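# Hang scaffold bracket on post ring at red hole

## Task

Put the scaffold bracket onto the post's ring at the hole marked red: seat it all the way on the ring, with its tube sticking out radially (straight away from the post), and drive its wedge down through that marked hole until it stops. It only counts if everything stays in place on its own at the end, not because the robot is still holding it.

## Robot and tools

Robot: one arm with six revolute joints and a two-finger gripper. Joint order everywhere (rows, Joint positions, torques): waist, shoulder, elbow, wrist pitch, wrist yaw, wrist roll, then the gripper. Stated joint ranges in radians: waist -3.054 to 3.054, shoulder 0.000 to 3.142, elbow 0.000 to 2.356, wrist pitch -1.571 to 1.571, wrist yaw -1.571 to 1.571, wrist roll -3.142 to 3.142. Real ends may differ by up to 0.010 rad either way.

Scene frame: origin on the table surface under the arm base, +z up, +x forward, +y to the left when facing along +x. The base may sit slightly tilted. end_effector_position is in metres and marks the spot between the finger pads, 3 to 4 cm short of the fingertips; end_effector_quat_wxyz gives orientation; velocities are m/s and rad/s. The printed position can be off, more so when reaching far. In the gripper's own frame the fingers point along +x and close along y.

execute_actions takes {"actions": [...], "pictures": bool}. The list holds at most one item. An empty list just reports the state and includes camera images. A motion item is {"rows": [[7 numbers], ...], "steps": n}: 1 to 15 rows, n from 5 to 15 (default 15), each step lasting 1/30 s. Row k is used on step k; if rows run out the last one is reused. Each row has 7 numbers in [-1, 1]. The first six are joint offsets, not targets: they are measured from the joint angles printed in the most recent result that listed them (before any such result, or for later calls in the same reply, from where the arm is when the action begins), never from the previous row. Scale: 1.0 equals 0.9615 rad for waist, shoulder and elbow, 1.713 rad for wrist pitch, 1.767 for wrist yaw, 1.728 for wrist roll. A row of zeros therefore pulls the arm back to those reference angles; it is not a pause. The seventh number is the gripper opening as an absolute value: +1 fully open (0.088 m pad gap), about -0.80 where empty fingers touch, anything lower acts the same. Closing fully takes about 0.5 s or more. A wait item is {"steps": n} with n up to 300 and no rows; it sends nothing new. Set "pictures": true to get images with a motion result.

Refusals and limits: a call is rejected outright (nothing sent) if it pushes a joint more than 0.010 rad beyond its stated end. Otherwise targets past the true end are clipped, and "joint sent to its limit" may appear, possibly about an earlier action; its absence does not prove room remains. Each joint's target may lead its measured angle by at most 0.211 rad (first three joints), 0.213 (pitch), 0.267 (yaw), 0.228 (roll), and all targets are pulled back if they would move the hand over 70 mm from its measured spot, so big moves need several calls. Friction can leave joints short, especially at long reach, and tiny turns may not happen; read Joint positions after each move.

Timing: the result arrives 5 steps before the action finishes; those steps play out while the next reply is being written. The arm keeps heading to the last target while you think, until it settles, stalls or a step is HELD. HELD marks steps where your row was partly or wholly not sent. "joint command not followed" means the clearance check altered or blocked targets; the post and mounting blocks count as part of the arm for this.

Grasping: grip_measured reports finger opening on the same scale as the command. To hold something, command clearly less than grip_measured; a bigger gap squeezes harder, up to about 34 N per pad. Readings may carry a fixed error near 1 mm. Snapping shut fast can overshoot force and pop the fingers open. Brief external tugs on held parts or nudges on loose ones can happen.

Faults to avoid: contact torque reaching a load limit (waist 16.8, shoulder 20.8, elbow 20.8, wrist pitch 5.49, wrist yaw 5.47, wrist roll 5.13 N m, held weight included) halts the arm for 10 s and drops the rest of the call. Holding loads heats motors; MOTOR HOT shows from 50 °C, at 95 °C an OVER-TEMPERATURE FAULT freezes the arm, and if cooling fails it loses power and the gripper lets go. Torque readings are raw drive output with per-joint offset, scale and noise, nonzero even in free air. Do not drop parts, slam, hit hard, shove violently, or let anything leave the table; anything off the table fails the job. Move smoothly.

zoom_image: {"camera": one of "cam_high", "cam_low", "cam_wrist", "region": [x0, y0, x1, y1]} in pixels of that camera's latest 504x504 image, origin top-left, region no larger than 504 by 504. It enlarges that area.

show_instructions: no arguments; returns the reference pages (images) for the current scene.

finished_scene: {"scene": current scene number}; ends and grades that scene irreversibly, then the next scene's task appears in the result. Release the bracket and confirm it stays seated before calling. Replying without any tool call ends everything.

Each tool is called as name(argument=value, ...), one argument or row to a line, values as JSON.

Reference images:

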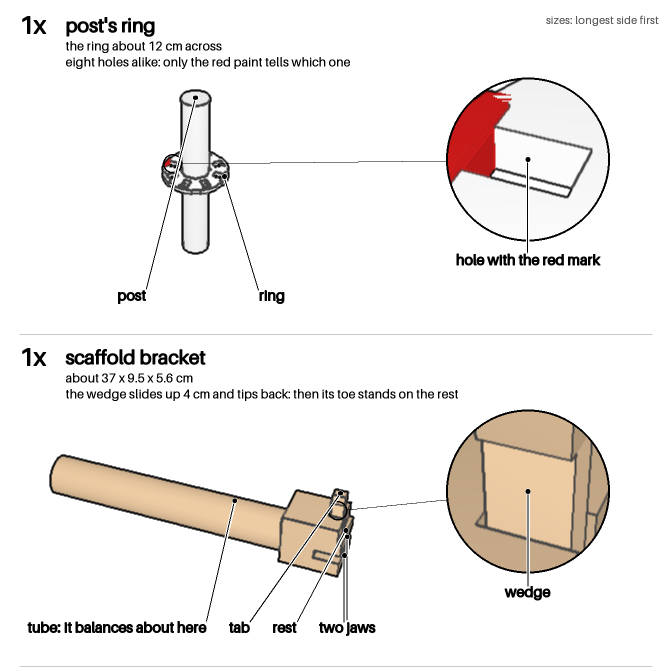

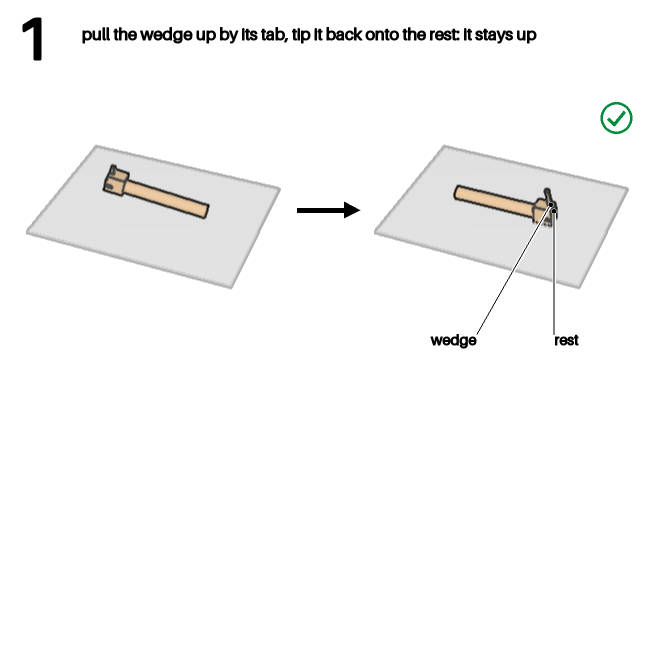

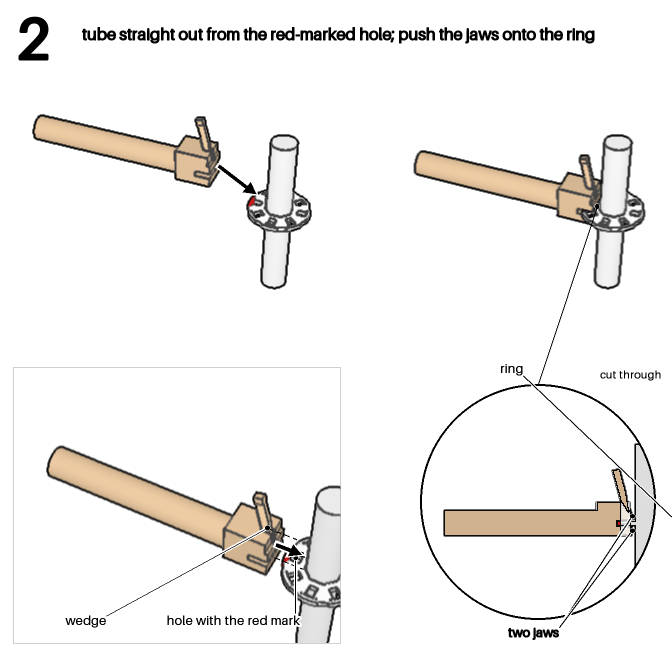

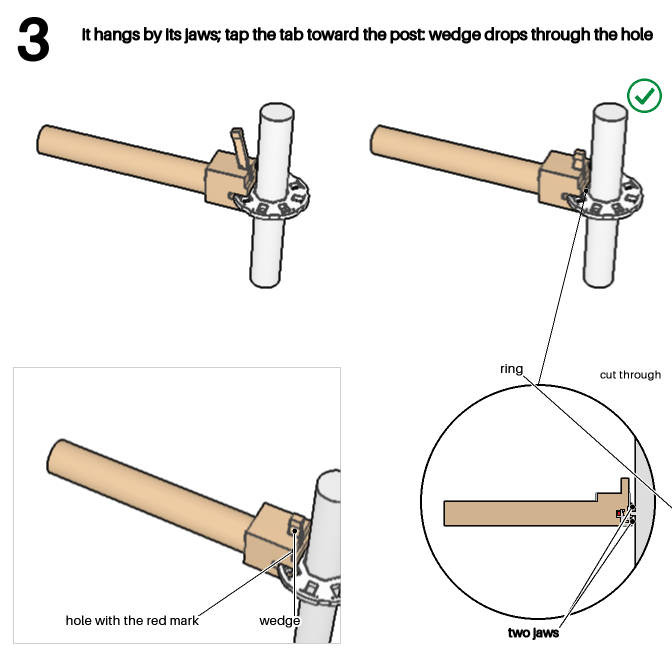

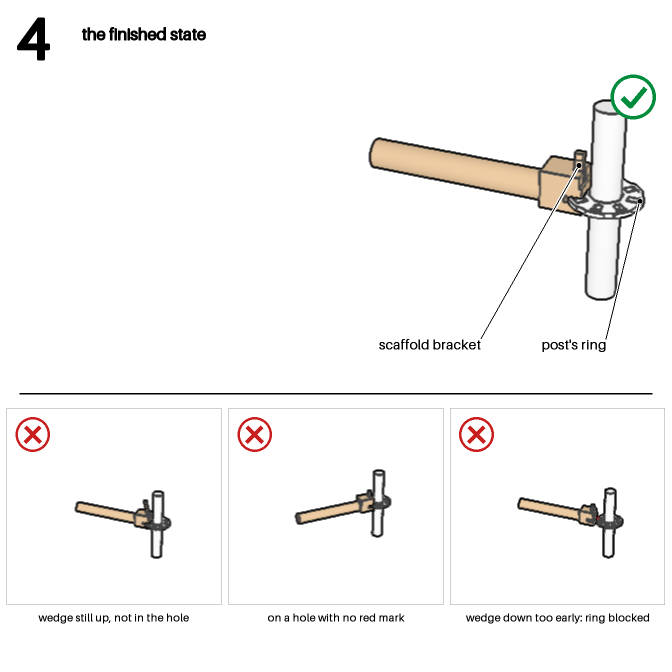

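## Session

execute_actions(
  actions=[],
)

Scene clock: 0.00 s of 4500.00 s.
end_effector_position=(+0.0975, -0.2268, +0.1591) grip_measured=+0.847 end_effector_quat_wxyz=(+0.065, +0.654, -0.103, -0.746) end_effector_velocity=(+0.002, +0.002, +0.000) end_effector_angular_velocity=(+0.015, -0.015, +0.007)
Joint positions: [-0.989  1.374  0.977 -1.05   0.254  2.173  0.081]
Joint velocities: [-0.002 -0.002  0.002 -0.007 -0.022 -0.007  0.   ]
Joint torques (N m, as the arm reports them, + toward a larger angle): no reading
Heat: hottest elbow 23 °C (+0.0 °C/min).

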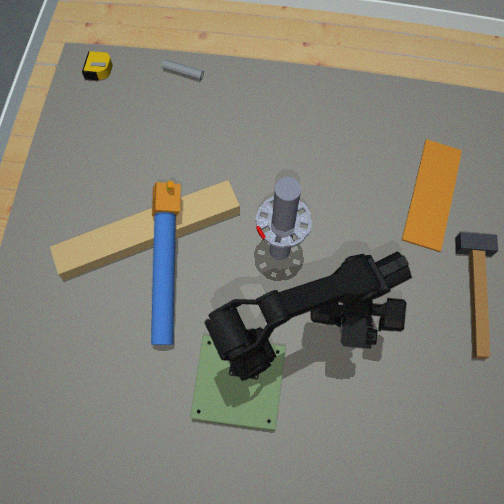

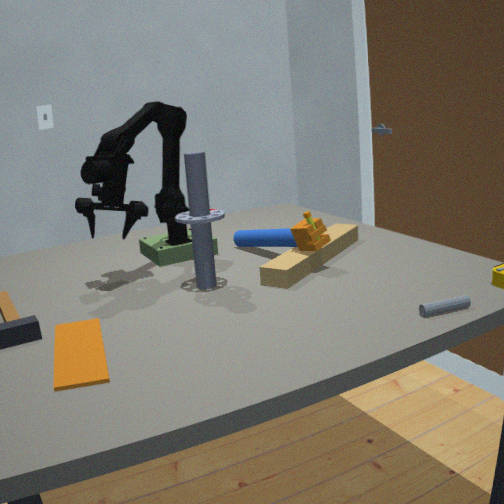

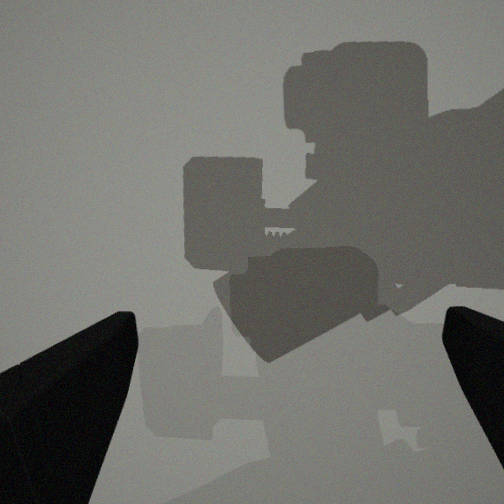

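zoom_image(
  camera="cam_low",
  region=[130, 130, 380, 310],
)

zoom_image(
  camera="cam_high",
  region=[100, 150, 340, 360],
)

Region (130, 130, 380, 310) of cam_low's 504x504 image, scaled by 2.016, with more detail than that image has; it fills the top 363 rows of this view, and the rest is white.

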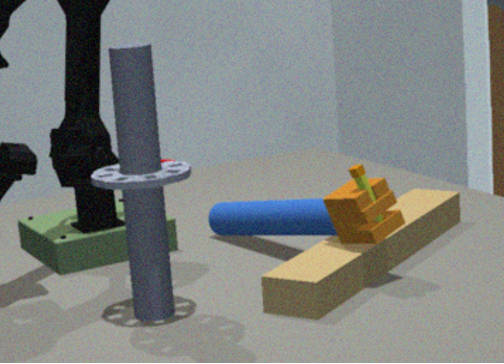

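Region (100, 150, 340, 360) of cam_high's 504x504 image, scaled by 2.100, with more detail than that image has; it fills the top 441 rows of this view, and the rest is white.

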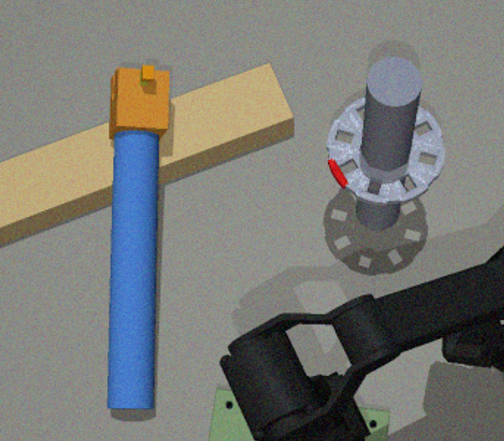

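execute_actions(
  actions=[
    {"rows": [[0,-0.1,0.3,-0.1,-0.144,-0.5,1]], "steps": 15},
  ],
)

execute_actions(
  actions=[
    {"rows": [[1,0,0,0,0,-0.5,1]], "steps": 15},
  ],
)

execute_actions(
  actions=[
    {"steps": 30},
  ],
)

Scene clock: 3.03 s of 4500.00 s.
end_effector_position=(+0.1359, -0.2238, +0.2555) grip_measured=+1.000 end_effector_quat_wxyz=(+0.303, +0.706, +0.067, -0.636) end_effector_velocity=(+0.008, +0.020, +0.001) end_effector_angular_velocity=(-0.244, +0.477, +1.782)
Joint positions: [-0.99   1.271  1.258 -1.21   0.014  1.591  0.088]
Joint velocities: [ 0.002 -0.007  0.012 -0.066 -0.11  -1.853  0.   ]
Joint torques (N m, as the arm reports them, + toward a larger angle): [ 0.18 -3.52  5.19  0.83 -0.17 -0.08]
Heat: hottest elbow 23 °C (+0.0 °C/min).
Steps of this call (steps 1 to 81: nothing new was sent; steps 82 to 91: the first 10 steps of this action). Readings (joint positions):
82: [-0.991 1.367 1.001 -1.083 0.211 2.129]
83: [-0.992 1.361 1.037 -1.131 0.149 2.072]
85: [-0.991 1.328 1.128 -1.163 0.082 1.958]
89: [-0.990 1.276 1.250 -1.200 0.024 1.713]
91: the state above

Scene clock: 3.53 s of 4500.00 s.
end_effector_position=(+0.2263, -0.1302, +0.2568) grip_measured=+1.000 end_effector_quat_wxyz=(+0.678, +0.431, +0.428, -0.413) end_effector_velocity=(+0.027, -0.190, +0.057) end_effector_angular_velocity=(-1.919, +0.389, +0.048)
Joint positions: [-0.473  1.274  1.259 -1.209  0.042  0.803  0.088]
Joint velocities: [ 0.505 -0.002  0.017  0.549  1.912 -0.227  0.   ]
Joint torques (N m, as the arm reports them, + toward a larger angle): [ 8.87 -4.47  4.98  0.19 -3.57 -2.58]
Heat: hottest elbow 23 °C (+0.0 °C/min).
Steps of this call (steps 1 to 5: the last 5 steps of your previous action; steps 6 to 15: the first 10 steps of this action, its rows measured from where the robot was after step 5). Readings (joint positions):
5: [-0.990 1.274 1.259 -1.217 0.005 1.369]
6: [-0.970 1.274 1.259 -1.217 0.014 1.318]
7: [-0.918 1.274 1.259 -1.217 0.014 1.254]
9: [-0.800 1.274 1.259 -1.217 0.008 1.132]
13: [-0.571 1.274 1.259 -1.217 0.007 0.887]
15: the state above

Scene clock: 13.73 s of 4500.00 s.
end_effector_position=(+0.2317, -0.1488, +0.2680) grip_measured=+1.000 end_effector_quat_wxyz=(+0.723, +0.352, +0.424, -0.417) end_effector_velocity=(-0.000, +0.003, -0.001) end_effector_angular_velocity=(+0.019, -0.001, +0.013)
Joint positions: [-0.468  1.284  1.286 -1.165  0.142  0.664  0.088]
Joint velocities: [-0.002 -0.002 -0.002 -0.007 -0.022 -0.007  0.   ]
Joint torques (N m, as the arm reports them, + toward a larger angle): [ 0.37 -5.1   4.77  1.45  0.17  0.03]
Heat: hottest elbow 25 °C (+8.7 °C/min).
TORQUE FAULT: the external load on joint 5 (wrist yaw) reached its load limit, and the arm stopped for 10 seconds. The arm's remaining commands of this call were not run. The arm holds where it stopped, with its grip as last carried out, and accepts commands again: back off and push less far. The arm stops again, at the same cost, whenever a joint's load reaches its limit.
Kept back: nothing.
The stop began at step 6 of this call (marked STOPPED below). From that step on the arm followed nothing that you had sent. Nothing is kept back now, and the robot has no last target.
Steps of this call (steps 1 to 5: the last 5 steps of your previous action; steps 6 to 306: the stop). Readings (joint positions):
1: [-0.468 1.274 1.263 -1.192 0.090 0.776]
2: [-0.466 1.274 1.269 -1.182 0.114 0.744]
4: [-0.465 1.278 1.278 -1.167 0.138 0.686]
6: [-0.470 1.283 1.286 -1.162 0.136 0.655] STOPPED
8: [-0.477 1.285 1.287 -1.168 0.125 0.653]
306: the state above

execute_actions(
  actions=[],
)

Scene clock: 13.83 s of 4500.00 s.
end_effector_position=(+0.2318, -0.1488, +0.2681) grip_measured=+1.000 end_effector_quat_wxyz=(+0.723, +0.352, +0.424, -0.417) end_effector_velocity=(-0.004, +0.003, -0.002) end_effector_angular_velocity=(+0.010, +0.023, +0.021)
Joint positions: [-0.468  1.284  1.286 -1.165  0.142  0.664  0.088]
Joint velocities: [-0.002 -0.002 -0.002 -0.022 -0.007 -0.022  0.   ]
Joint torques (N m, as the arm reports them, + toward a larger angle): [ 0.3  -5.14  4.79  1.45  0.16  0.03]
Heat: hottest elbow 25 °C (+8.7 °C/min).
Kept back: nothing.
Steps of this call (steps 1 to 3: nothing new was sent). Readings (joint positions):
1: [-0.468 1.284 1.286 -1.165 0.142 0.664]
2: [-0.468 1.284 1.286 -1.165 0.142 0.664]
3: the state above

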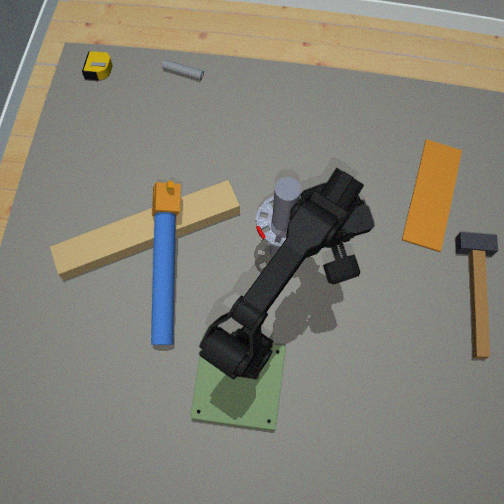

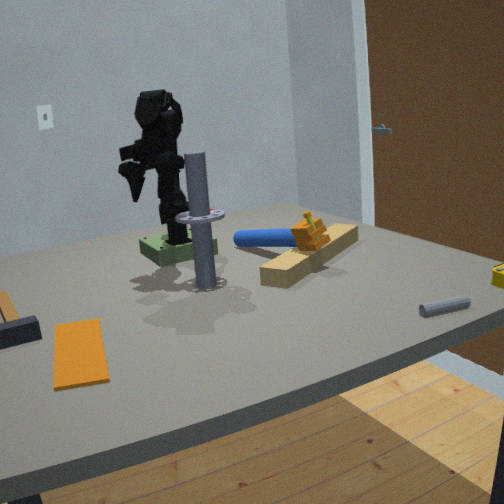

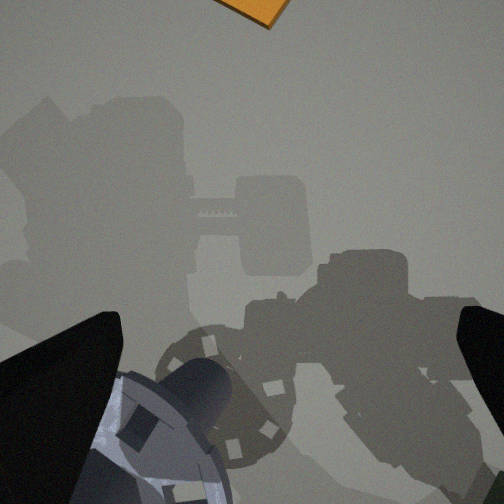

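execute_actions(
  actions=[
    {"rows": [[-0.35,0,0,0,-0.08,0,1]], "steps": 15},
  ],
)

execute_actions(
  actions=[
    {"rows": [[0,-0.4,-0.09,-0.195,0,-0.38,1]], "steps": 15},
  ],
)

execute_actions(
  actions=[
    {"steps": 20},
  ],
)

Scene clock: 14.67 s of 4500.00 s.
end_effector_position=(+0.1875, -0.2024, +0.2659) grip_measured=+1.000 end_effector_quat_wxyz=(+0.657, +0.456, +0.367, -0.476) end_effector_velocity=(-0.011, -0.008, -0.001) end_effector_angular_velocity=(+0.064, -0.056, -0.055)
Joint positions: [-0.791  1.284  1.286 -1.164  0.011  0.663  0.088]
Joint velocities: [-0.1   -0.002 -0.002 -0.007 -0.095 -0.007  0.   ]
Joint torques (N m, as the arm reports them, + toward a larger angle): [-0.15 -4.71  5.14  1.25 -0.23  0.  ]
Heat: hottest elbow 25 °C (+8.2 °C/min).
Steps of this call (steps 1 to 15: nothing new was sent; steps 16 to 25: the first 10 steps of this action). Readings (joint positions):
16: [-0.490 1.284 1.286 -1.165 0.106 0.663]
17: [-0.541 1.284 1.286 -1.164 0.073 0.663]
19: [-0.656 1.284 1.286 -1.164 0.044 0.664]
23: [-0.780 1.284 1.286 -1.164 0.019 0.663]
25: the state above

Scene clock: 15.17 s of 4500.00 s.
end_effector_position=(+0.1043, -0.1168, +0.2899) grip_measured=+1.000 end_effector_quat_wxyz=(+0.753, +0.263, +0.487, -0.357) end_effector_velocity=(-0.034, +0.037, +0.011) end_effector_angular_velocity=(-0.310, +0.261, +0.964)
Joint positions: [-0.8    0.909  1.216 -1.48   0.006  0.106  0.088]
Joint velocities: [-0.002 -0.173 -0.007 -0.125 -0.007 -1.048  0.   ]
Joint torques (N m, as the arm reports them, + toward a larger angle): [ 0.03 -0.07  3.21  1.32 -0.08 -0.1 ]
Heat: hottest elbow 25 °C (+7.9 °C/min).
Steps of this call (steps 1 to 5: the last 5 steps of your previous action; steps 6 to 15: the first 10 steps of this action, its rows measured from where the robot was after step 5). Readings (joint positions):
5: [-0.799 1.284 1.286 -1.164 0.006 0.663]
6: [-0.800 1.261 1.278 -1.178 0.006 0.618]
7: [-0.800 1.228 1.260 -1.238 0.006 0.560]
9: [-0.800 1.123 1.225 -1.362 0.006 0.443]
13: [-0.800 0.938 1.216 -1.461 0.006 0.198]
15: the state above

Scene clock: 15.83 s of 4500.00 s.
end_effector_position=(+0.1014, -0.1136, +0.2874) grip_measured=+1.000 end_effector_quat_wxyz=(+0.761, +0.228, +0.510, -0.331) end_effector_velocity=(+0.003, -0.002, +0.001) end_effector_angular_velocity=(-0.017, -0.014, +0.020)
Joint positions: [-0.8    0.903  1.209 -1.495  0.006  0.009  0.088]
Joint velocities: [-0.002 -0.002 -0.002  0.022 -0.007 -0.022  0.   ]
Joint torques (N m, as the arm reports them, + toward a larger angle): [ 0.06 -1.56  3.81  1.04 -0.09 -0.07]
Heat: hottest elbow 25 °C (+7.6 °C/min).
Kept back: nothing.
Steps of this call (steps 1 to 5: the last 5 steps of your previous action; steps 6 to 20: the robot went on to your last target). Readings (joint positions):
1: [-0.800 0.907 1.215 -1.482 0.006 0.078]
2: [-0.800 0.906 1.214 -1.484 0.006 0.058]
4: [-0.800 0.906 1.210 -1.491 0.006 0.034]
8: [-0.800 0.905 1.209 -1.493 0.006 0.015]
20: the state above

Swing waist to 0.44.

execute_actions(
  actions=[
    {"rows": [[0.7,0,0,0,0,0,1]], "steps": 15},
  ],
)

execute_actions(
  actions=[
    {"rows": [[0.75,0,0,0,0,0,1]], "steps": 15},
  ],
)

execute_actions(
  actions="[{\"steps\": 15}], \"pictures\": true",
)

execute_actions(
  actions=[],
)

Scene clock: 16.33 s of 4500.00 s.
end_effector_position=(+0.1442, -0.0443, +0.2883) grip_measured=+1.000 end_effector_quat_wxyz=(+0.823, +0.082, +0.550, -0.118) end_effector_velocity=(+0.066, +0.220, +0.002) end_effector_angular_velocity=(-0.003, -0.019, +1.492)
Joint positions: [-0.26   0.903  1.209 -1.495  0.008  0.01   0.088]
Joint velocities: [ 1.477 -0.002 -0.002  0.007 -0.022 -0.007  0.   ]
Joint torques (N m, as the arm reports them, + toward a larger angle): [-0.07 -1.17  4.55  1.26 -0.15 -0.03]
Heat: hottest elbow 25 °C (+7.3 °C/min).
Steps of this call (steps 1 to 5: the robot went on to your last target; steps 6 to 15: the first 10 steps of this action). Readings (joint positions):
6: [-0.770 0.903 1.209 -1.495 0.014 0.010]
7: [-0.711 0.903 1.209 -1.495 0.012 0.010]
9: [-0.596 0.903 1.209 -1.495 0.009 0.010]
13: [-0.369 0.903 1.209 -1.495 0.009 0.010]
15: the state above

Scene clock: 16.83 s of 4500.00 s.
end_effector_position=(+0.1401, +0.0542, +0.2887) grip_measured=+1.000 end_effector_quat_wxyz=(+0.818, -0.102, +0.545, +0.150) end_effector_velocity=(-0.097, +0.243, -0.000) end_effector_angular_velocity=(-0.005, +0.001, +1.702)
Joint positions: [ 0.395  0.903  1.209 -1.495  0.009  0.011  0.088]
Joint velocities: [ 1.687 -0.007 -0.002 -0.007 -0.022 -0.007  0.   ]
Joint torques (N m, as the arm reports them, + toward a larger angle): [ 0.23 -1.24  4.56  1.28 -0.23 -0.05]
Heat: hottest elbow 25 °C (+7.1 °C/min).
Steps of this call (steps 1 to 5: the last 5 steps of your previous action; steps 6 to 15: the first 10 steps of this action, its rows measured from where the robot was after step 5). Readings (joint positions):
5: [-0.151 0.903 1.209 -1.495 0.006 0.010]
6: [-0.118 0.903 1.209 -1.495 0.013 0.011]
7: [-0.059 0.903 1.209 -1.495 0.011 0.011]
9: [0.056 0.903 1.209 -1.495 0.009 0.011]
13: [0.282 0.903 1.209 -1.495 0.009 0.011]
15: the state above


Scene clock: 17.00 s of 4500.00 s.
end_effector_position=(+0.1303, +0.0747, +0.2887) grip_measured=+1.000 end_effector_quat_wxyz=(+0.805, -0.141, +0.537, +0.209) end_effector_velocity=(-0.024, +0.039, -0.001) end_effector_angular_velocity=(-0.004, +0.007, +0.300)
Joint positions: [ 0.54   0.903  1.209 -1.495  0.005  0.011  0.088]
Joint velocities: [ 0.291 -0.002 -0.002 -0.007 -0.007 -0.007  0.   ]
Joint torques (N m, as the arm reports them, + toward a larger angle): [ 0.09 -1.08  4.51  1.29 -0.08 -0.03]
Heat: hottest elbow 25 °C (+7.1 °C/min).
Kept back: nothing.
Steps of this call (steps 1 to 5: the last 5 steps of your previous action). Readings (joint positions):
1: [0.446 0.903 1.209 -1.495 0.007 0.011]
2: [0.485 0.903 1.209 -1.495 0.006 0.011]
4: [0.528 0.903 1.209 -1.495 0.005 0.011]
5: the state above

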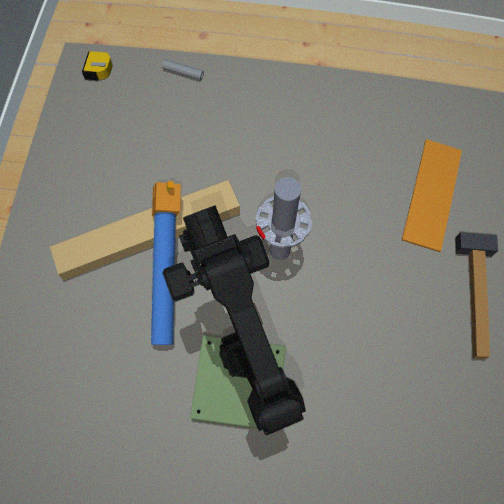

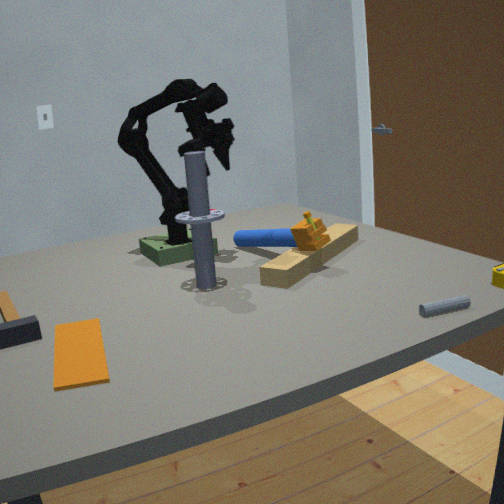

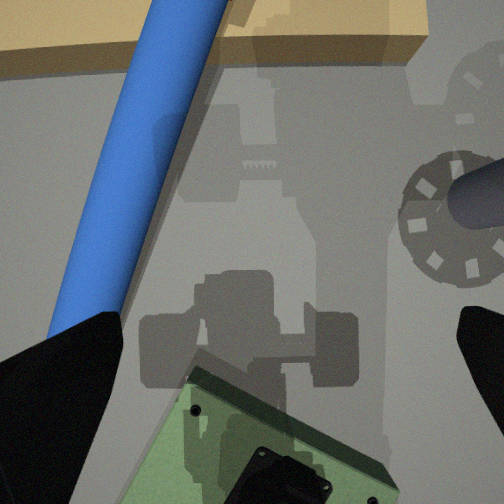

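execute_actions(
  actions=[
    {"rows": [[-0.114,0.8,0.45,0.05,0,0.243,1]], "steps": 15},
  ],
)

execute_actions(
  actions=[
    {"steps": 20},
  ],
)

Scene clock: 18.33 s of 4500.00 s.
end_effector_position=(+0.2535, +0.1130, +0.3258) grip_measured=+1.000 end_effector_quat_wxyz=(+0.822, +0.049, +0.564, +0.061) end_effector_velocity=(+0.268, +0.105, -0.296) end_effector_angular_velocity=(-0.394, +1.158, -0.299)
Joint positions: [ 0.437  1.394  1.62  -1.41   0.003  0.403  0.088]
Joint velocities: [-0.051  1.516  0.32  -0.022 -0.007  0.271  0.   ]
Joint torques (N m, as the arm reports them, + toward a larger angle): [-0.22 -2.21  4.01  1.09  0.04  0.07]
Heat: hottest elbow 25 °C (+6.5 °C/min).
Steps of this call (steps 1 to 30: the robot went on to your last target; steps 31 to 40: the first 10 steps of this action). Readings (joint positions):
31: [0.551 0.929 1.233 -1.505 0.001 0.054]
32: [0.518 0.970 1.281 -1.485 0.001 0.113]
34: [0.474 1.081 1.399 -1.429 0.003 0.233]
38: [0.442 1.295 1.584 -1.410 0.003 0.377]
40: the state above

Scene clock: 19.00 s of 4500.00 s.
end_effector_position=(+0.2915, +0.1285, +0.2531) grip_measured=+1.000 end_effector_quat_wxyz=(+0.752, +0.024, +0.659, +0.015) end_effector_velocity=(-0.002, -0.000, -0.000) end_effector_angular_velocity=(+0.014, +0.014, +0.018)
Joint positions: [ 0.433  1.671  1.636 -1.408  0.003  0.429  0.088]
Joint velocities: [-0.007 -0.002 -0.002 -0.007 -0.022 -0.022  0.   ]
Joint torques (N m, as the arm reports them, + toward a larger angle): [-0.39 -7.19  5.29  0.68  0.04  0.06]
Heat: hottest elbow 25 °C (+6.3 °C/min).
Kept back: nothing.
Steps of this call (steps 1 to 5: the last 5 steps of your previous action; steps 6 to 20: the robot went on to your last target). Readings (joint positions):
1: [0.436 1.445 1.627 -1.410 0.003 0.410]
2: [0.435 1.499 1.631 -1.410 0.003 0.415]
4: [0.434 1.592 1.633 -1.408 0.003 0.422]
8: [0.434 1.672 1.630 -1.408 0.003 0.427]
20: the state above

execute_actions(
  actions=[
    {"rows": [[0,0.404,0.196,0.042,0,0,1]], "steps": 15},
  ],
)

execute_actions(
  actions=[
    {"steps": 15},
  ],
  pictures=true,
)

Scene clock: 19.43 s of 4500.00 s.
end_effector_position=(+0.3575, +0.1573, +0.1732) grip_measured=+1.000 end_effector_quat_wxyz=(+0.710, +0.004, +0.704, -0.005) end_effector_velocity=(+0.001, +0.003, -0.180) end_effector_angular_velocity=(-0.182, +0.467, +0.005)
Joint positions: [ 0.433  2.049  1.812 -1.341  0.005  0.428  0.088]
Joint velocities: [-0.002  0.462 -0.032 -0.007 -0.022 -0.007  0.   ]
Joint torques (N m, as the arm reports them, + toward a larger angle): [ -0.05 -13.51   5.78   0.66  -0.1    0.01]
Heat: hottest elbow 25 °C (+6.2 °C/min).
Steps of this call (steps 1 to 3: the robot went on to your last target; steps 4 to 13: the first 10 steps of this action). Readings (joint positions):
4: [0.433 1.697 1.663 -1.421 0.003 0.429]
5: [0.433 1.736 1.710 -1.397 0.003 0.429]
7: [0.433 1.832 1.788 -1.339 0.003 0.429]
11: [0.433 2.000 1.814 -1.340 0.003 0.429]
13: the state above

Scene clock: 19.93 s of 4500.00 s.
end_effector_position=(+0.3598, +0.1580, +0.1709) grip_measured=+1.000 end_effector_quat_wxyz=(+0.710, +0.003, +0.705, -0.006) end_effector_velocity=(-0.006, -0.000, +0.000) end_effector_angular_velocity=(+0.011, +0.029, +0.005)
Joint positions: [ 0.433  2.06   1.819 -1.338  0.006  0.429  0.088]
Joint velocities: [-0.002 -0.002 -0.002 -0.022 -0.022 -0.007  0.   ]
Joint torques (N m, as the arm reports them, + toward a larger angle): [  0.05 -10.37   5.14   0.7   -0.17  -0.01]
Heat: hottest elbow 26 °C (+9.0 °C/min).
Kept back: nothing.
Steps of this call (steps 1 to 5: the last 5 steps of your previous action; steps 6 to 15: the robot went on to your last target). Readings (joint positions):
1: [0.433 2.059 1.811 -1.340 0.005 0.429]
2: [0.433 2.062 1.811 -1.339 0.006 0.429]
4: [0.433 2.061 1.814 -1.339 0.006 0.429]
8: [0.433 2.060 1.819 -1.338 0.006 0.429]
15: the state above

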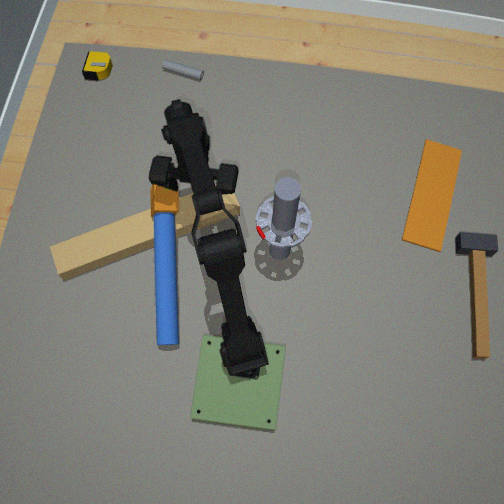

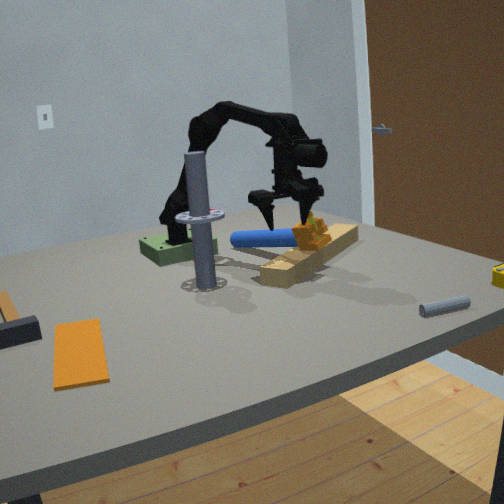

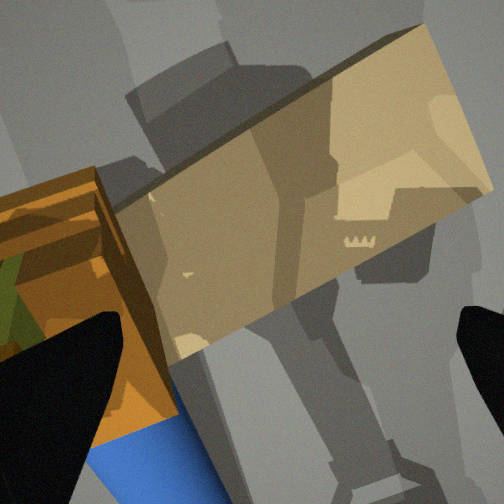

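execute_actions(
  actions=[
    {"rows": [[0,0,0.25,-0.1,0,0,1],[0,0,0.25,-0.1,0,0,1],[0,0,0.25,-0.1,0,0,1],[0,0,0.25,-0.1,0,0,1],[0,0,0.25,-0.1,0,0,1],[0,0,0.25,-0.1,0,0,1],[0.168,0.03,0.25,-0.1,0,0.096,1],[0.168,0.03,0.25,-0.1,0,0.096,1],[0.168,0.03,0.25,-0.1,0,0.096,1],[0.168,0.03,0.25,-0.1,0,0.096,1],[0.168,0.07,0.198,-0.067,0,0.096,1]], "steps": 15},
  ],
)

execute_actions(
  actions=[
    {"steps": 15},
  ],
  pictures=true,
)

Scene clock: 21.33 s of 4500.00 s.
end_effector_position=(+0.3510, +0.1961, +0.2302) grip_measured=+1.000 end_effector_quat_wxyz=(+0.733, +0.023, +0.680, -0.001) end_effector_velocity=(-0.218, +0.353, -0.060) end_effector_angular_velocity=(-0.008, +0.319, +0.514)
Joint positions: [ 0.529  2.061  2.056 -1.497  0.009  0.546  0.088]
Joint velocities: [ 0.979  0.149  0.002 -0.139 -0.125  0.476  0.   ]
Joint torques (N m, as the arm reports them, + toward a larger angle): [-1.03 -8.37  4.73  0.34 -0.07  0.08]
Heat: hottest elbow 26 °C (+8.4 °C/min).
Steps of this call (steps 1 to 15: the robot went on to your last target; steps 16 to 32: nothing new was sent; steps 33 to 42: the first 10 steps of this action). Readings (joint positions):
33: [0.433 2.063 1.850 -1.376 0.006 0.429]
34: [0.433 2.074 1.896 -1.421 0.006 0.429]
36: [0.433 2.076 1.974 -1.452 0.006 0.429]
40: [0.463 2.057 2.049 -1.493 0.014 0.503]
42: the state above

Scene clock: 21.83 s of 4500.00 s.
end_effector_position=(+0.3420, +0.2224, +0.1961) grip_measured=+1.000 end_effector_quat_wxyz=(+0.714, +0.007, +0.700, -0.004) end_effector_velocity=(-0.002, -0.001, +0.002) end_effector_angular_velocity=(+0.005, +0.006, +0.005)
Joint positions: [ 0.594  2.123  2.015 -1.456  0.004  0.592  0.088]
Joint velocities: [-0.002 -0.007 -0.002 -0.007 -0.007 -0.007  0.   ]
Joint torques (N m, as the arm reports them, + toward a larger angle): [ -0.04 -10.08   4.24   0.75   0.03   0.05]
Heat: hottest elbow 26 °C (+8.2 °C/min).
Kept back: nothing.
Steps of this call (steps 1 to 5: the last 5 steps of your previous action; steps 6 to 15: the robot went on to your last target). Readings (joint positions):
1: [0.559 2.070 2.051 -1.496 0.006 0.559]
2: [0.583 2.078 2.044 -1.484 0.005 0.568]
4: [0.605 2.097 2.033 -1.468 0.004 0.580]
8: [0.600 2.122 2.015 -1.460 0.004 0.589]
15: the state above

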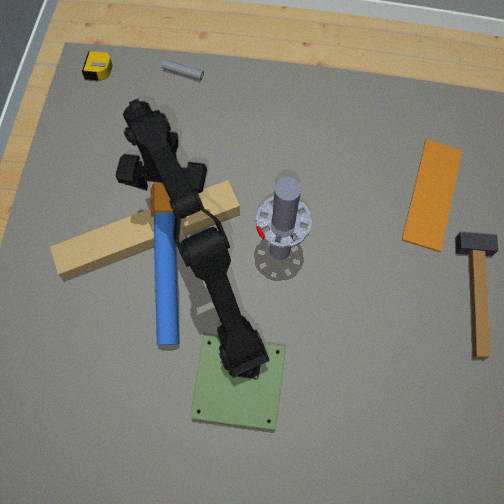

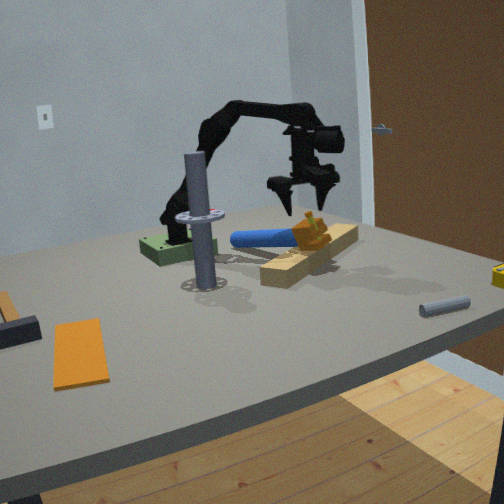

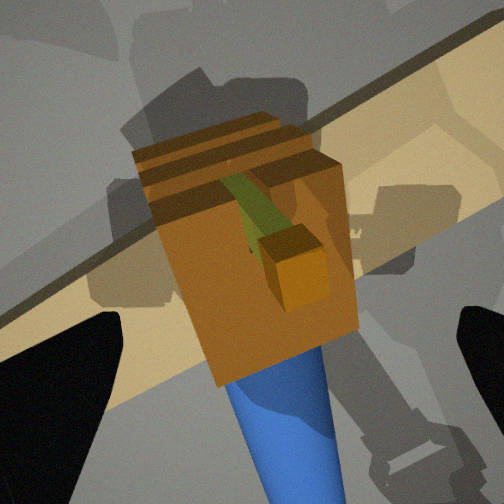

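execute_actions(
  actions=[
    {"rows": [[0.063,-0.334,-0.731,0.219,0,-0.095,1]], "steps": 15},
  ],
)

execute_actions(
  actions=[
    {"steps": 20},
  ],
  pictures=true,
)

Scene clock: 23.60 s of 4500.00 s.
end_effector_position=(+0.2972, +0.2211, +0.1891) grip_measured=+1.000 end_effector_quat_wxyz=(+0.763, -0.037, +0.636, +0.106) end_effector_velocity=(-0.230, -0.175, -0.424) end_effector_angular_velocity=(-0.763, +1.013, +0.054)
Joint positions: [ 0.657  1.794  1.515 -1.099  0.005  0.436  0.088]
Joint velocities: [-0.007 -0.032 -1.497  0.198 -0.007 -0.066  0.   ]
Joint torques (N m, as the arm reports them, + toward a larger angle): [-0.35 -6.81  2.35  0.78 -0.11 -0.11]
Heat: hottest elbow 26 °C (+7.6 °C/min).
Steps of this call (steps 1 to 15: the robot went on to your last target; steps 16 to 43: nothing new was sent; steps 44 to 53: the first 10 steps of this action). Readings (joint positions):
44: [0.596 2.093 1.978 -1.404 0.006 0.559]
45: [0.604 2.053 1.916 -1.339 0.006 0.522]
47: [0.629 1.956 1.798 -1.236 0.006 0.477]
51: [0.657 1.812 1.610 -1.119 0.005 0.442]
53: the state above

Scene clock: 24.27 s of 4500.00 s.
end_effector_position=(+0.2611, +0.1946, +0.1316) grip_measured=+1.000 end_effector_quat_wxyz=(+0.707, -0.073, +0.699, +0.075) end_effector_velocity=(-0.003, -0.002, -0.001) end_effector_angular_velocity=(-0.001, +0.014, +0.005)
Joint positions: [ 0.657  1.809  1.321 -1.084  0.     0.43   0.088]
Joint velocities: [-0.002 -0.002 -0.007 -0.007 -0.007 -0.007  0.   ]
Joint torques (N m, as the arm reports them, + toward a larger angle): [-0.25 -9.08  3.68  0.72  0.11 -0.09]
Heat: hottest shoulder 26 °C (+7.4 °C/min).
Kept back: nothing.
Steps of this call (steps 1 to 5: the last 5 steps of your previous action; steps 6 to 20: the robot went on to your last target). Readings (joint positions):
1: [0.657 1.794 1.464 -1.094 0.005 0.435]
2: [0.657 1.798 1.416 -1.092 0.005 0.433]
4: [0.657 1.810 1.350 -1.093 0.005 0.432]
8: [0.657 1.810 1.325 -1.085 0.000 0.431]
20: the state above

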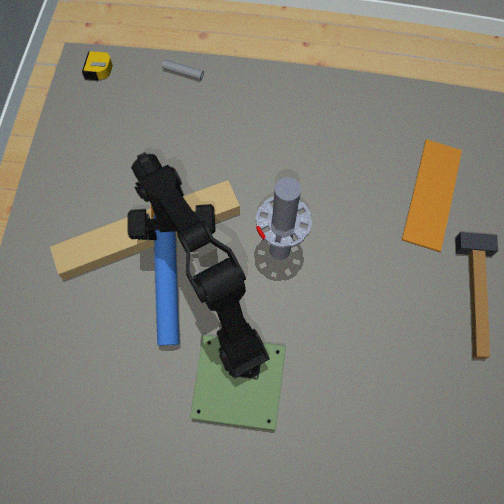

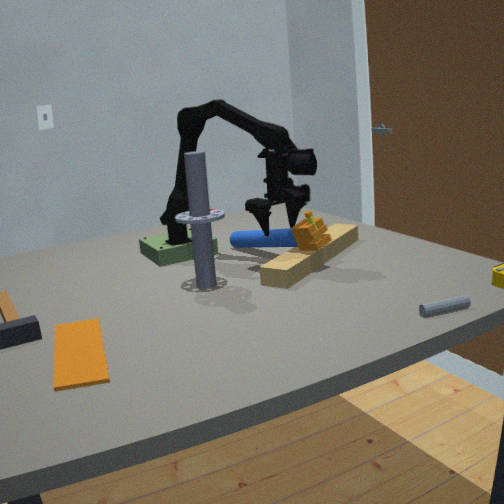

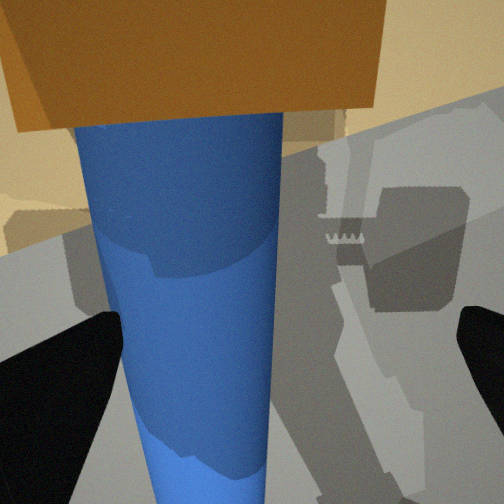

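execute_actions(
  actions=[
    {"rows": [[0.0595,0.05,0.02,0.0175,0,0.033,1],[0.0595,0.05,0.02,0.0175,0,0.033,1],[0.0595,0.05,0.02,0.0175,0,0.033,1],[0.0595,0.05,0.02,0.0175,0,0.033,1],[0.0595,0.05,0.02,0.0175,0,0.033,1],[0.0595,0.08,-0.03,0.06,0,0.033,1],[0.0595,0.11,-0.08,0.105,0,0.033,1],[0.0595,0.139,-0.126,0.149,0,0.033,1]], "steps": 15},
  ],
)

execute_actions(
  actions=[
    {"steps": 15},
  ],
  pictures=true,
)

Scene clock: 25.27 s of 4500.00 s.
end_effector_position=(+0.2656, +0.2212, +0.0903) grip_measured=+1.000 end_effector_quat_wxyz=(+0.720, -0.066, +0.685, +0.084) end_effector_velocity=(-0.078, -0.066, -0.309) end_effector_angular_velocity=(-0.392, +0.484, -0.041)
Joint positions: [ 0.712  1.895  1.259 -0.892  0.003  0.483  0.088]
Joint velocities: [-0.002  0.545 -0.554  0.476 -0.007  0.037  0.   ]
Joint torques (N m, as the arm reports them, + toward a larger angle): [ 0.02 -7.94  3.13  0.6  -0.17  0.08]
Heat: hottest shoulder 26 °C (+7.1 °C/min).
Steps of this call (steps 1 to 15: the robot went on to your last target; steps 16 to 20: nothing new was sent; steps 21 to 30: the first 10 steps of this action). Readings (joint positions):
21: [0.660 1.812 1.321 -1.081 0.003 0.441]
22: [0.669 1.817 1.324 -1.073 0.003 0.453]
24: [0.693 1.831 1.329 -1.062 0.003 0.469]
28: [0.712 1.863 1.296 -0.958 0.003 0.480]
30: the state above

Scene clock: 25.77 s of 4500.00 s.
end_effector_position=(+0.2634, +0.2192, +0.0834) grip_measured=+1.000 end_effector_quat_wxyz=(+0.719, -0.063, +0.687, +0.086) end_effector_velocity=(-0.004, -0.001, +0.001) end_effector_angular_velocity=(+0.000, +0.009, +0.025)
Joint positions: [ 0.708  1.894  1.228 -0.861 -0.006  0.48   0.088]
Joint velocities: [ 0.002 -0.007 -0.007 -0.007 -0.007 -0.022  0.   ]
Joint torques (N m, as the arm reports them, + toward a larger angle): [ 0.5  -2.72  1.74  2.98  0.22  0.21]
Heat: hottest shoulder 26 °C (+7.0 °C/min).
Kept back: nothing.
Steps of this call (steps 1 to 5: the last 5 steps of your previous action; steps 6 to 15: the robot went on to your last target). Readings (joint positions):
1: [0.709 1.903 1.249 -0.886 -0.005 0.482]
2: [0.708 1.902 1.244 -0.880 -0.005 0.481]
4: [0.708 1.899 1.238 -0.872 -0.006 0.481]
8: [0.708 1.896 1.231 -0.864 -0.006 0.480]
15: the state above

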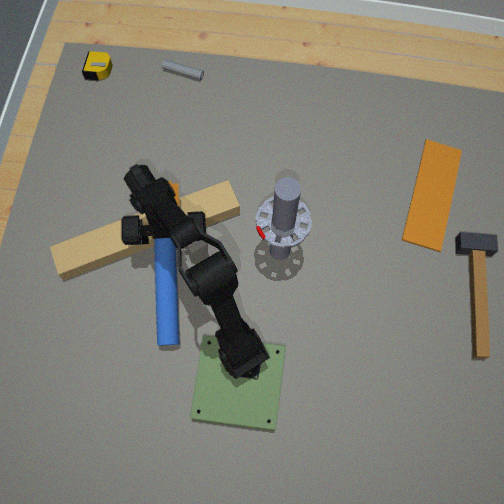

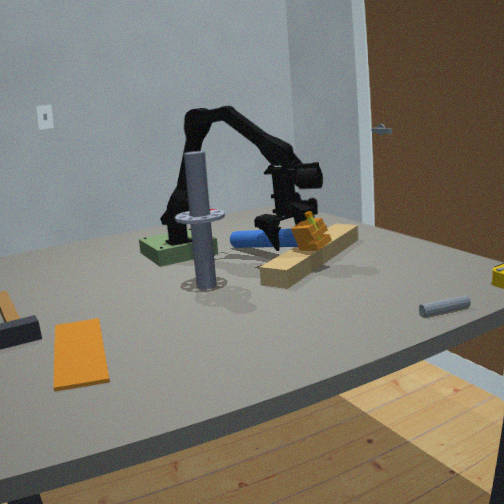

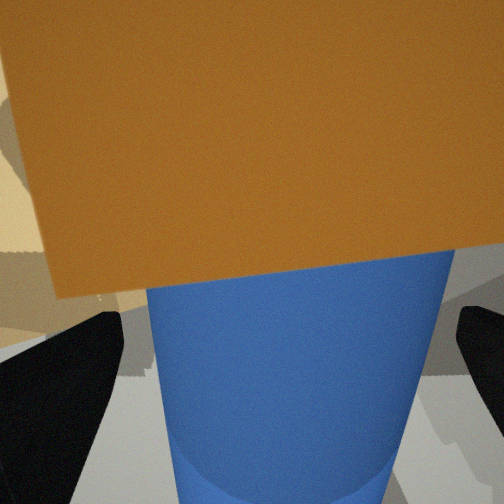

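execute_actions(
  actions=[
    {"rows": [[0.0534,-0.16,-0.122,-0.047,0,-0.012,1],[0.0534,-0.16,-0.122,-0.047,0,-0.012,1],[0.0534,-0.16,-0.122,-0.047,0,-0.012,1],[0.0534,-0.16,-0.122,-0.047,0,-0.012,1],[0.0534,-0.16,-0.122,-0.047,0,-0.012,1],[0.0534,-0.16,-0.122,-0.047,0,-0.012,1],[0.0534,-0.16,-0.122,-0.047,0,-0.012,1],[0.0534,-0.13,-0.16,-0.01,0,-0.012,1],[0.0534,-0.10,-0.20,0.03,0,-0.012,1],[0.0534,-0.0634,-0.235,0.0706,0,-0.012,1]], "steps": 15},
  ],
)

execute_actions(
  actions=[
    {"steps": 15},
  ],
  pictures=true,
)

Scene clock: 27.07 s of 4500.00 s.
end_effector_position=(+0.2266, +0.2083, +0.0884) grip_measured=+1.000 end_effector_quat_wxyz=(+0.715, -0.088, +0.685, +0.108) end_effector_velocity=(+0.056, +0.052, -0.213) end_effector_angular_velocity=(+0.316, -0.336, +0.027)
Joint positions: [ 0.758  1.767  1.087 -0.852 -0.003  0.463  0.088]
Joint velocities: [ 0.002  0.266 -0.628  1.355 -0.007 -0.022  0.   ]
Joint torques (N m, as the arm reports them, + toward a larger angle): [ 0.03 -3.28  1.96  0.58 -0.17 -0.13]
Heat: hottest shoulder 26 °C (+6.7 °C/min).
Steps of this call (steps 1 to 15: the robot went on to your last target; steps 16 to 29: nothing new was sent; steps 30 to 39: the first 10 steps of this action). Readings (joint positions):
30: [0.710 1.870 1.215 -0.848 -0.003 0.480]
31: [0.718 1.845 1.190 -0.861 -0.002 0.476]
33: [0.741 1.797 1.145 -0.919 -0.002 0.469]
37: [0.758 1.763 1.119 -0.922 -0.003 0.464]
39: the state above

Scene clock: 27.57 s of 4500.00 s.
end_effector_position=(+0.2229, +0.2056, +0.0574) grip_measured=+1.000 end_effector_quat_wxyz=(+0.711, -0.094, +0.689, +0.107) end_effector_velocity=(-0.003, -0.002, -0.001) end_effector_angular_velocity=(-0.003, +0.014, +0.005)
Joint positions: [ 0.76   1.821  1.016 -0.743 -0.003  0.459  0.088]
Joint velocities: [-0.002 -0.002 -0.007 -0.007 -0.007 -0.007  0.   ]
Joint torques (N m, as the arm reports them, + toward a larger angle): [-0.13 -5.99  2.91  0.76 -0.19  0.  ]
Heat: hottest shoulder 26 °C (+6.5 °C/min).
Kept back: nothing.
Steps of this call (steps 1 to 5: the last 5 steps of your previous action; steps 6 to 15: the robot went on to your last target). Readings (joint positions):
1: [0.758 1.778 1.069 -0.816 -0.003 0.462]
2: [0.758 1.793 1.053 -0.796 -0.003 0.462]
4: [0.758 1.817 1.024 -0.774 -0.003 0.462]
8: [0.760 1.821 1.016 -0.748 -0.003 0.459]
15: the state above

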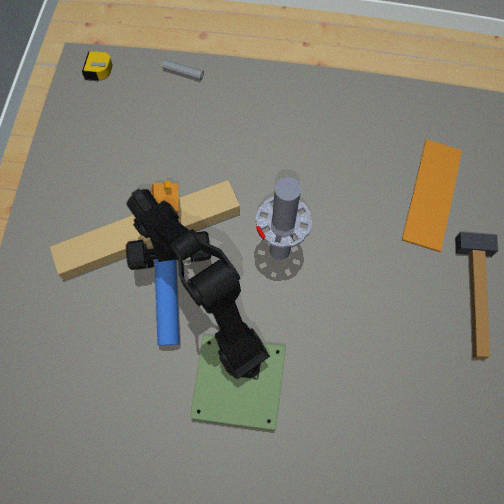

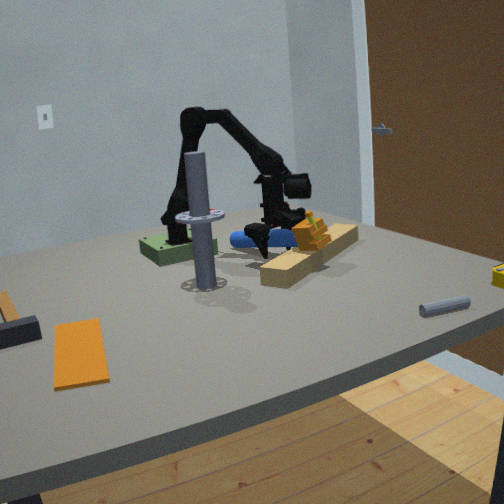

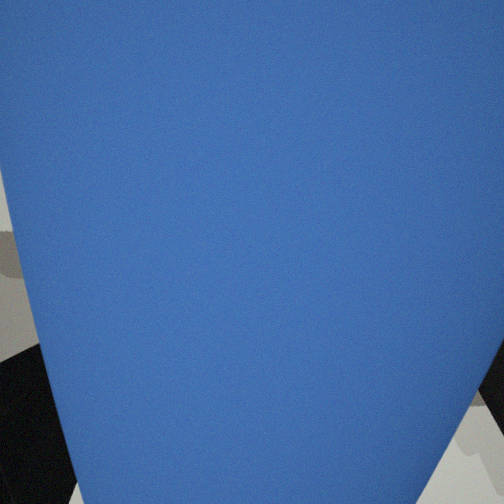

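Close the gripper.

execute_actions(
  actions=[
    {"rows": [[0,0,0,0,0,0,0.6],[0,0,0,0,0,0,0.4],[0,0,0,0,0,0,0.2],[0,0,0,0,0,0,0.0],[0,0,0,0,0,0,-0.2],[0,0,0,0,0,0,-0.3],[0,0,0,0,0,0,-0.4],[0,0,0,0,0,0,-0.5]], "steps": 15},
  ],
)

execute_actions(
  actions=[
    {"steps": 15},
  ],
)

Scene clock: 28.07 s of 4500.00 s.
end_effector_position=(+0.2221, +0.2064, +0.0573) grip_measured=+0.098 end_effector_quat_wxyz=(+0.710, -0.095, +0.689, +0.110) end_effector_velocity=(+0.000, +0.001, +0.000) end_effector_angular_velocity=(+0.010, -0.001, +0.005)
Joint positions: [ 0.763  1.821  1.015 -0.742 -0.005  0.456  0.044]
Joint velocities: [-0.002 -0.002 -0.002  0.007 -0.007 -0.007  0.   ]
Joint torques (N m, as the arm reports them, + toward a larger angle): [-0.37 -7.53  3.94  0.59  0.04  0.1 ]
Heat: hottest shoulder 26 °C (+6.4 °C/min).
Steps of this call (steps 1 to 5: the robot went on to your last target; steps 6 to 15: the first 10 steps of this action). Readings (joint positions):
6: [0.760 1.821 1.015 -0.742 -0.003 0.459]
7: [0.760 1.821 1.015 -0.742 -0.002 0.459]
9: [0.761 1.821 1.015 -0.742 -0.005 0.460]
13: [0.763 1.821 1.015 -0.742 -0.007 0.459]
15: the state above

Scene clock: 28.57 s of 4500.00 s.
end_effector_position=(+0.2221, +0.2064, +0.0573) grip_measured=+0.098 end_effector_quat_wxyz=(+0.710, -0.095, +0.689, +0.110) end_effector_velocity=(-0.001, +0.003, +0.000) end_effector_angular_velocity=(+0.021, +0.009, +0.006)
Joint positions: [ 0.763  1.821  1.015 -0.742 -0.005  0.456  0.044]
Joint velocities: [-0.002 -0.002 -0.002  0.007 -0.022 -0.007 -0.   ]
Joint torques (N m, as the arm reports them, + toward a larger angle): [-0.4  -7.6   3.99  0.58  0.04  0.09]
Heat: hottest shoulder 26 °C (+6.3 °C/min).
Kept back: nothing.
Steps of this call (steps 1 to 5: the last 5 steps of your previous action; steps 6 to 15: the robot went on to your last target). Readings (joint positions):
1: [0.763 1.821 1.015 -0.742 -0.005 0.456]
2: [0.763 1.821 1.015 -0.742 -0.005 0.456]
4: [0.763 1.821 1.015 -0.742 -0.005 0.456]
8: [0.763 1.821 1.015 -0.742 -0.005 0.456]
15: the state above
The arm was judged still, so your last target was given up. Only a new action makes it travel on or press farther. Fingers that are still opening or closing keep moving.


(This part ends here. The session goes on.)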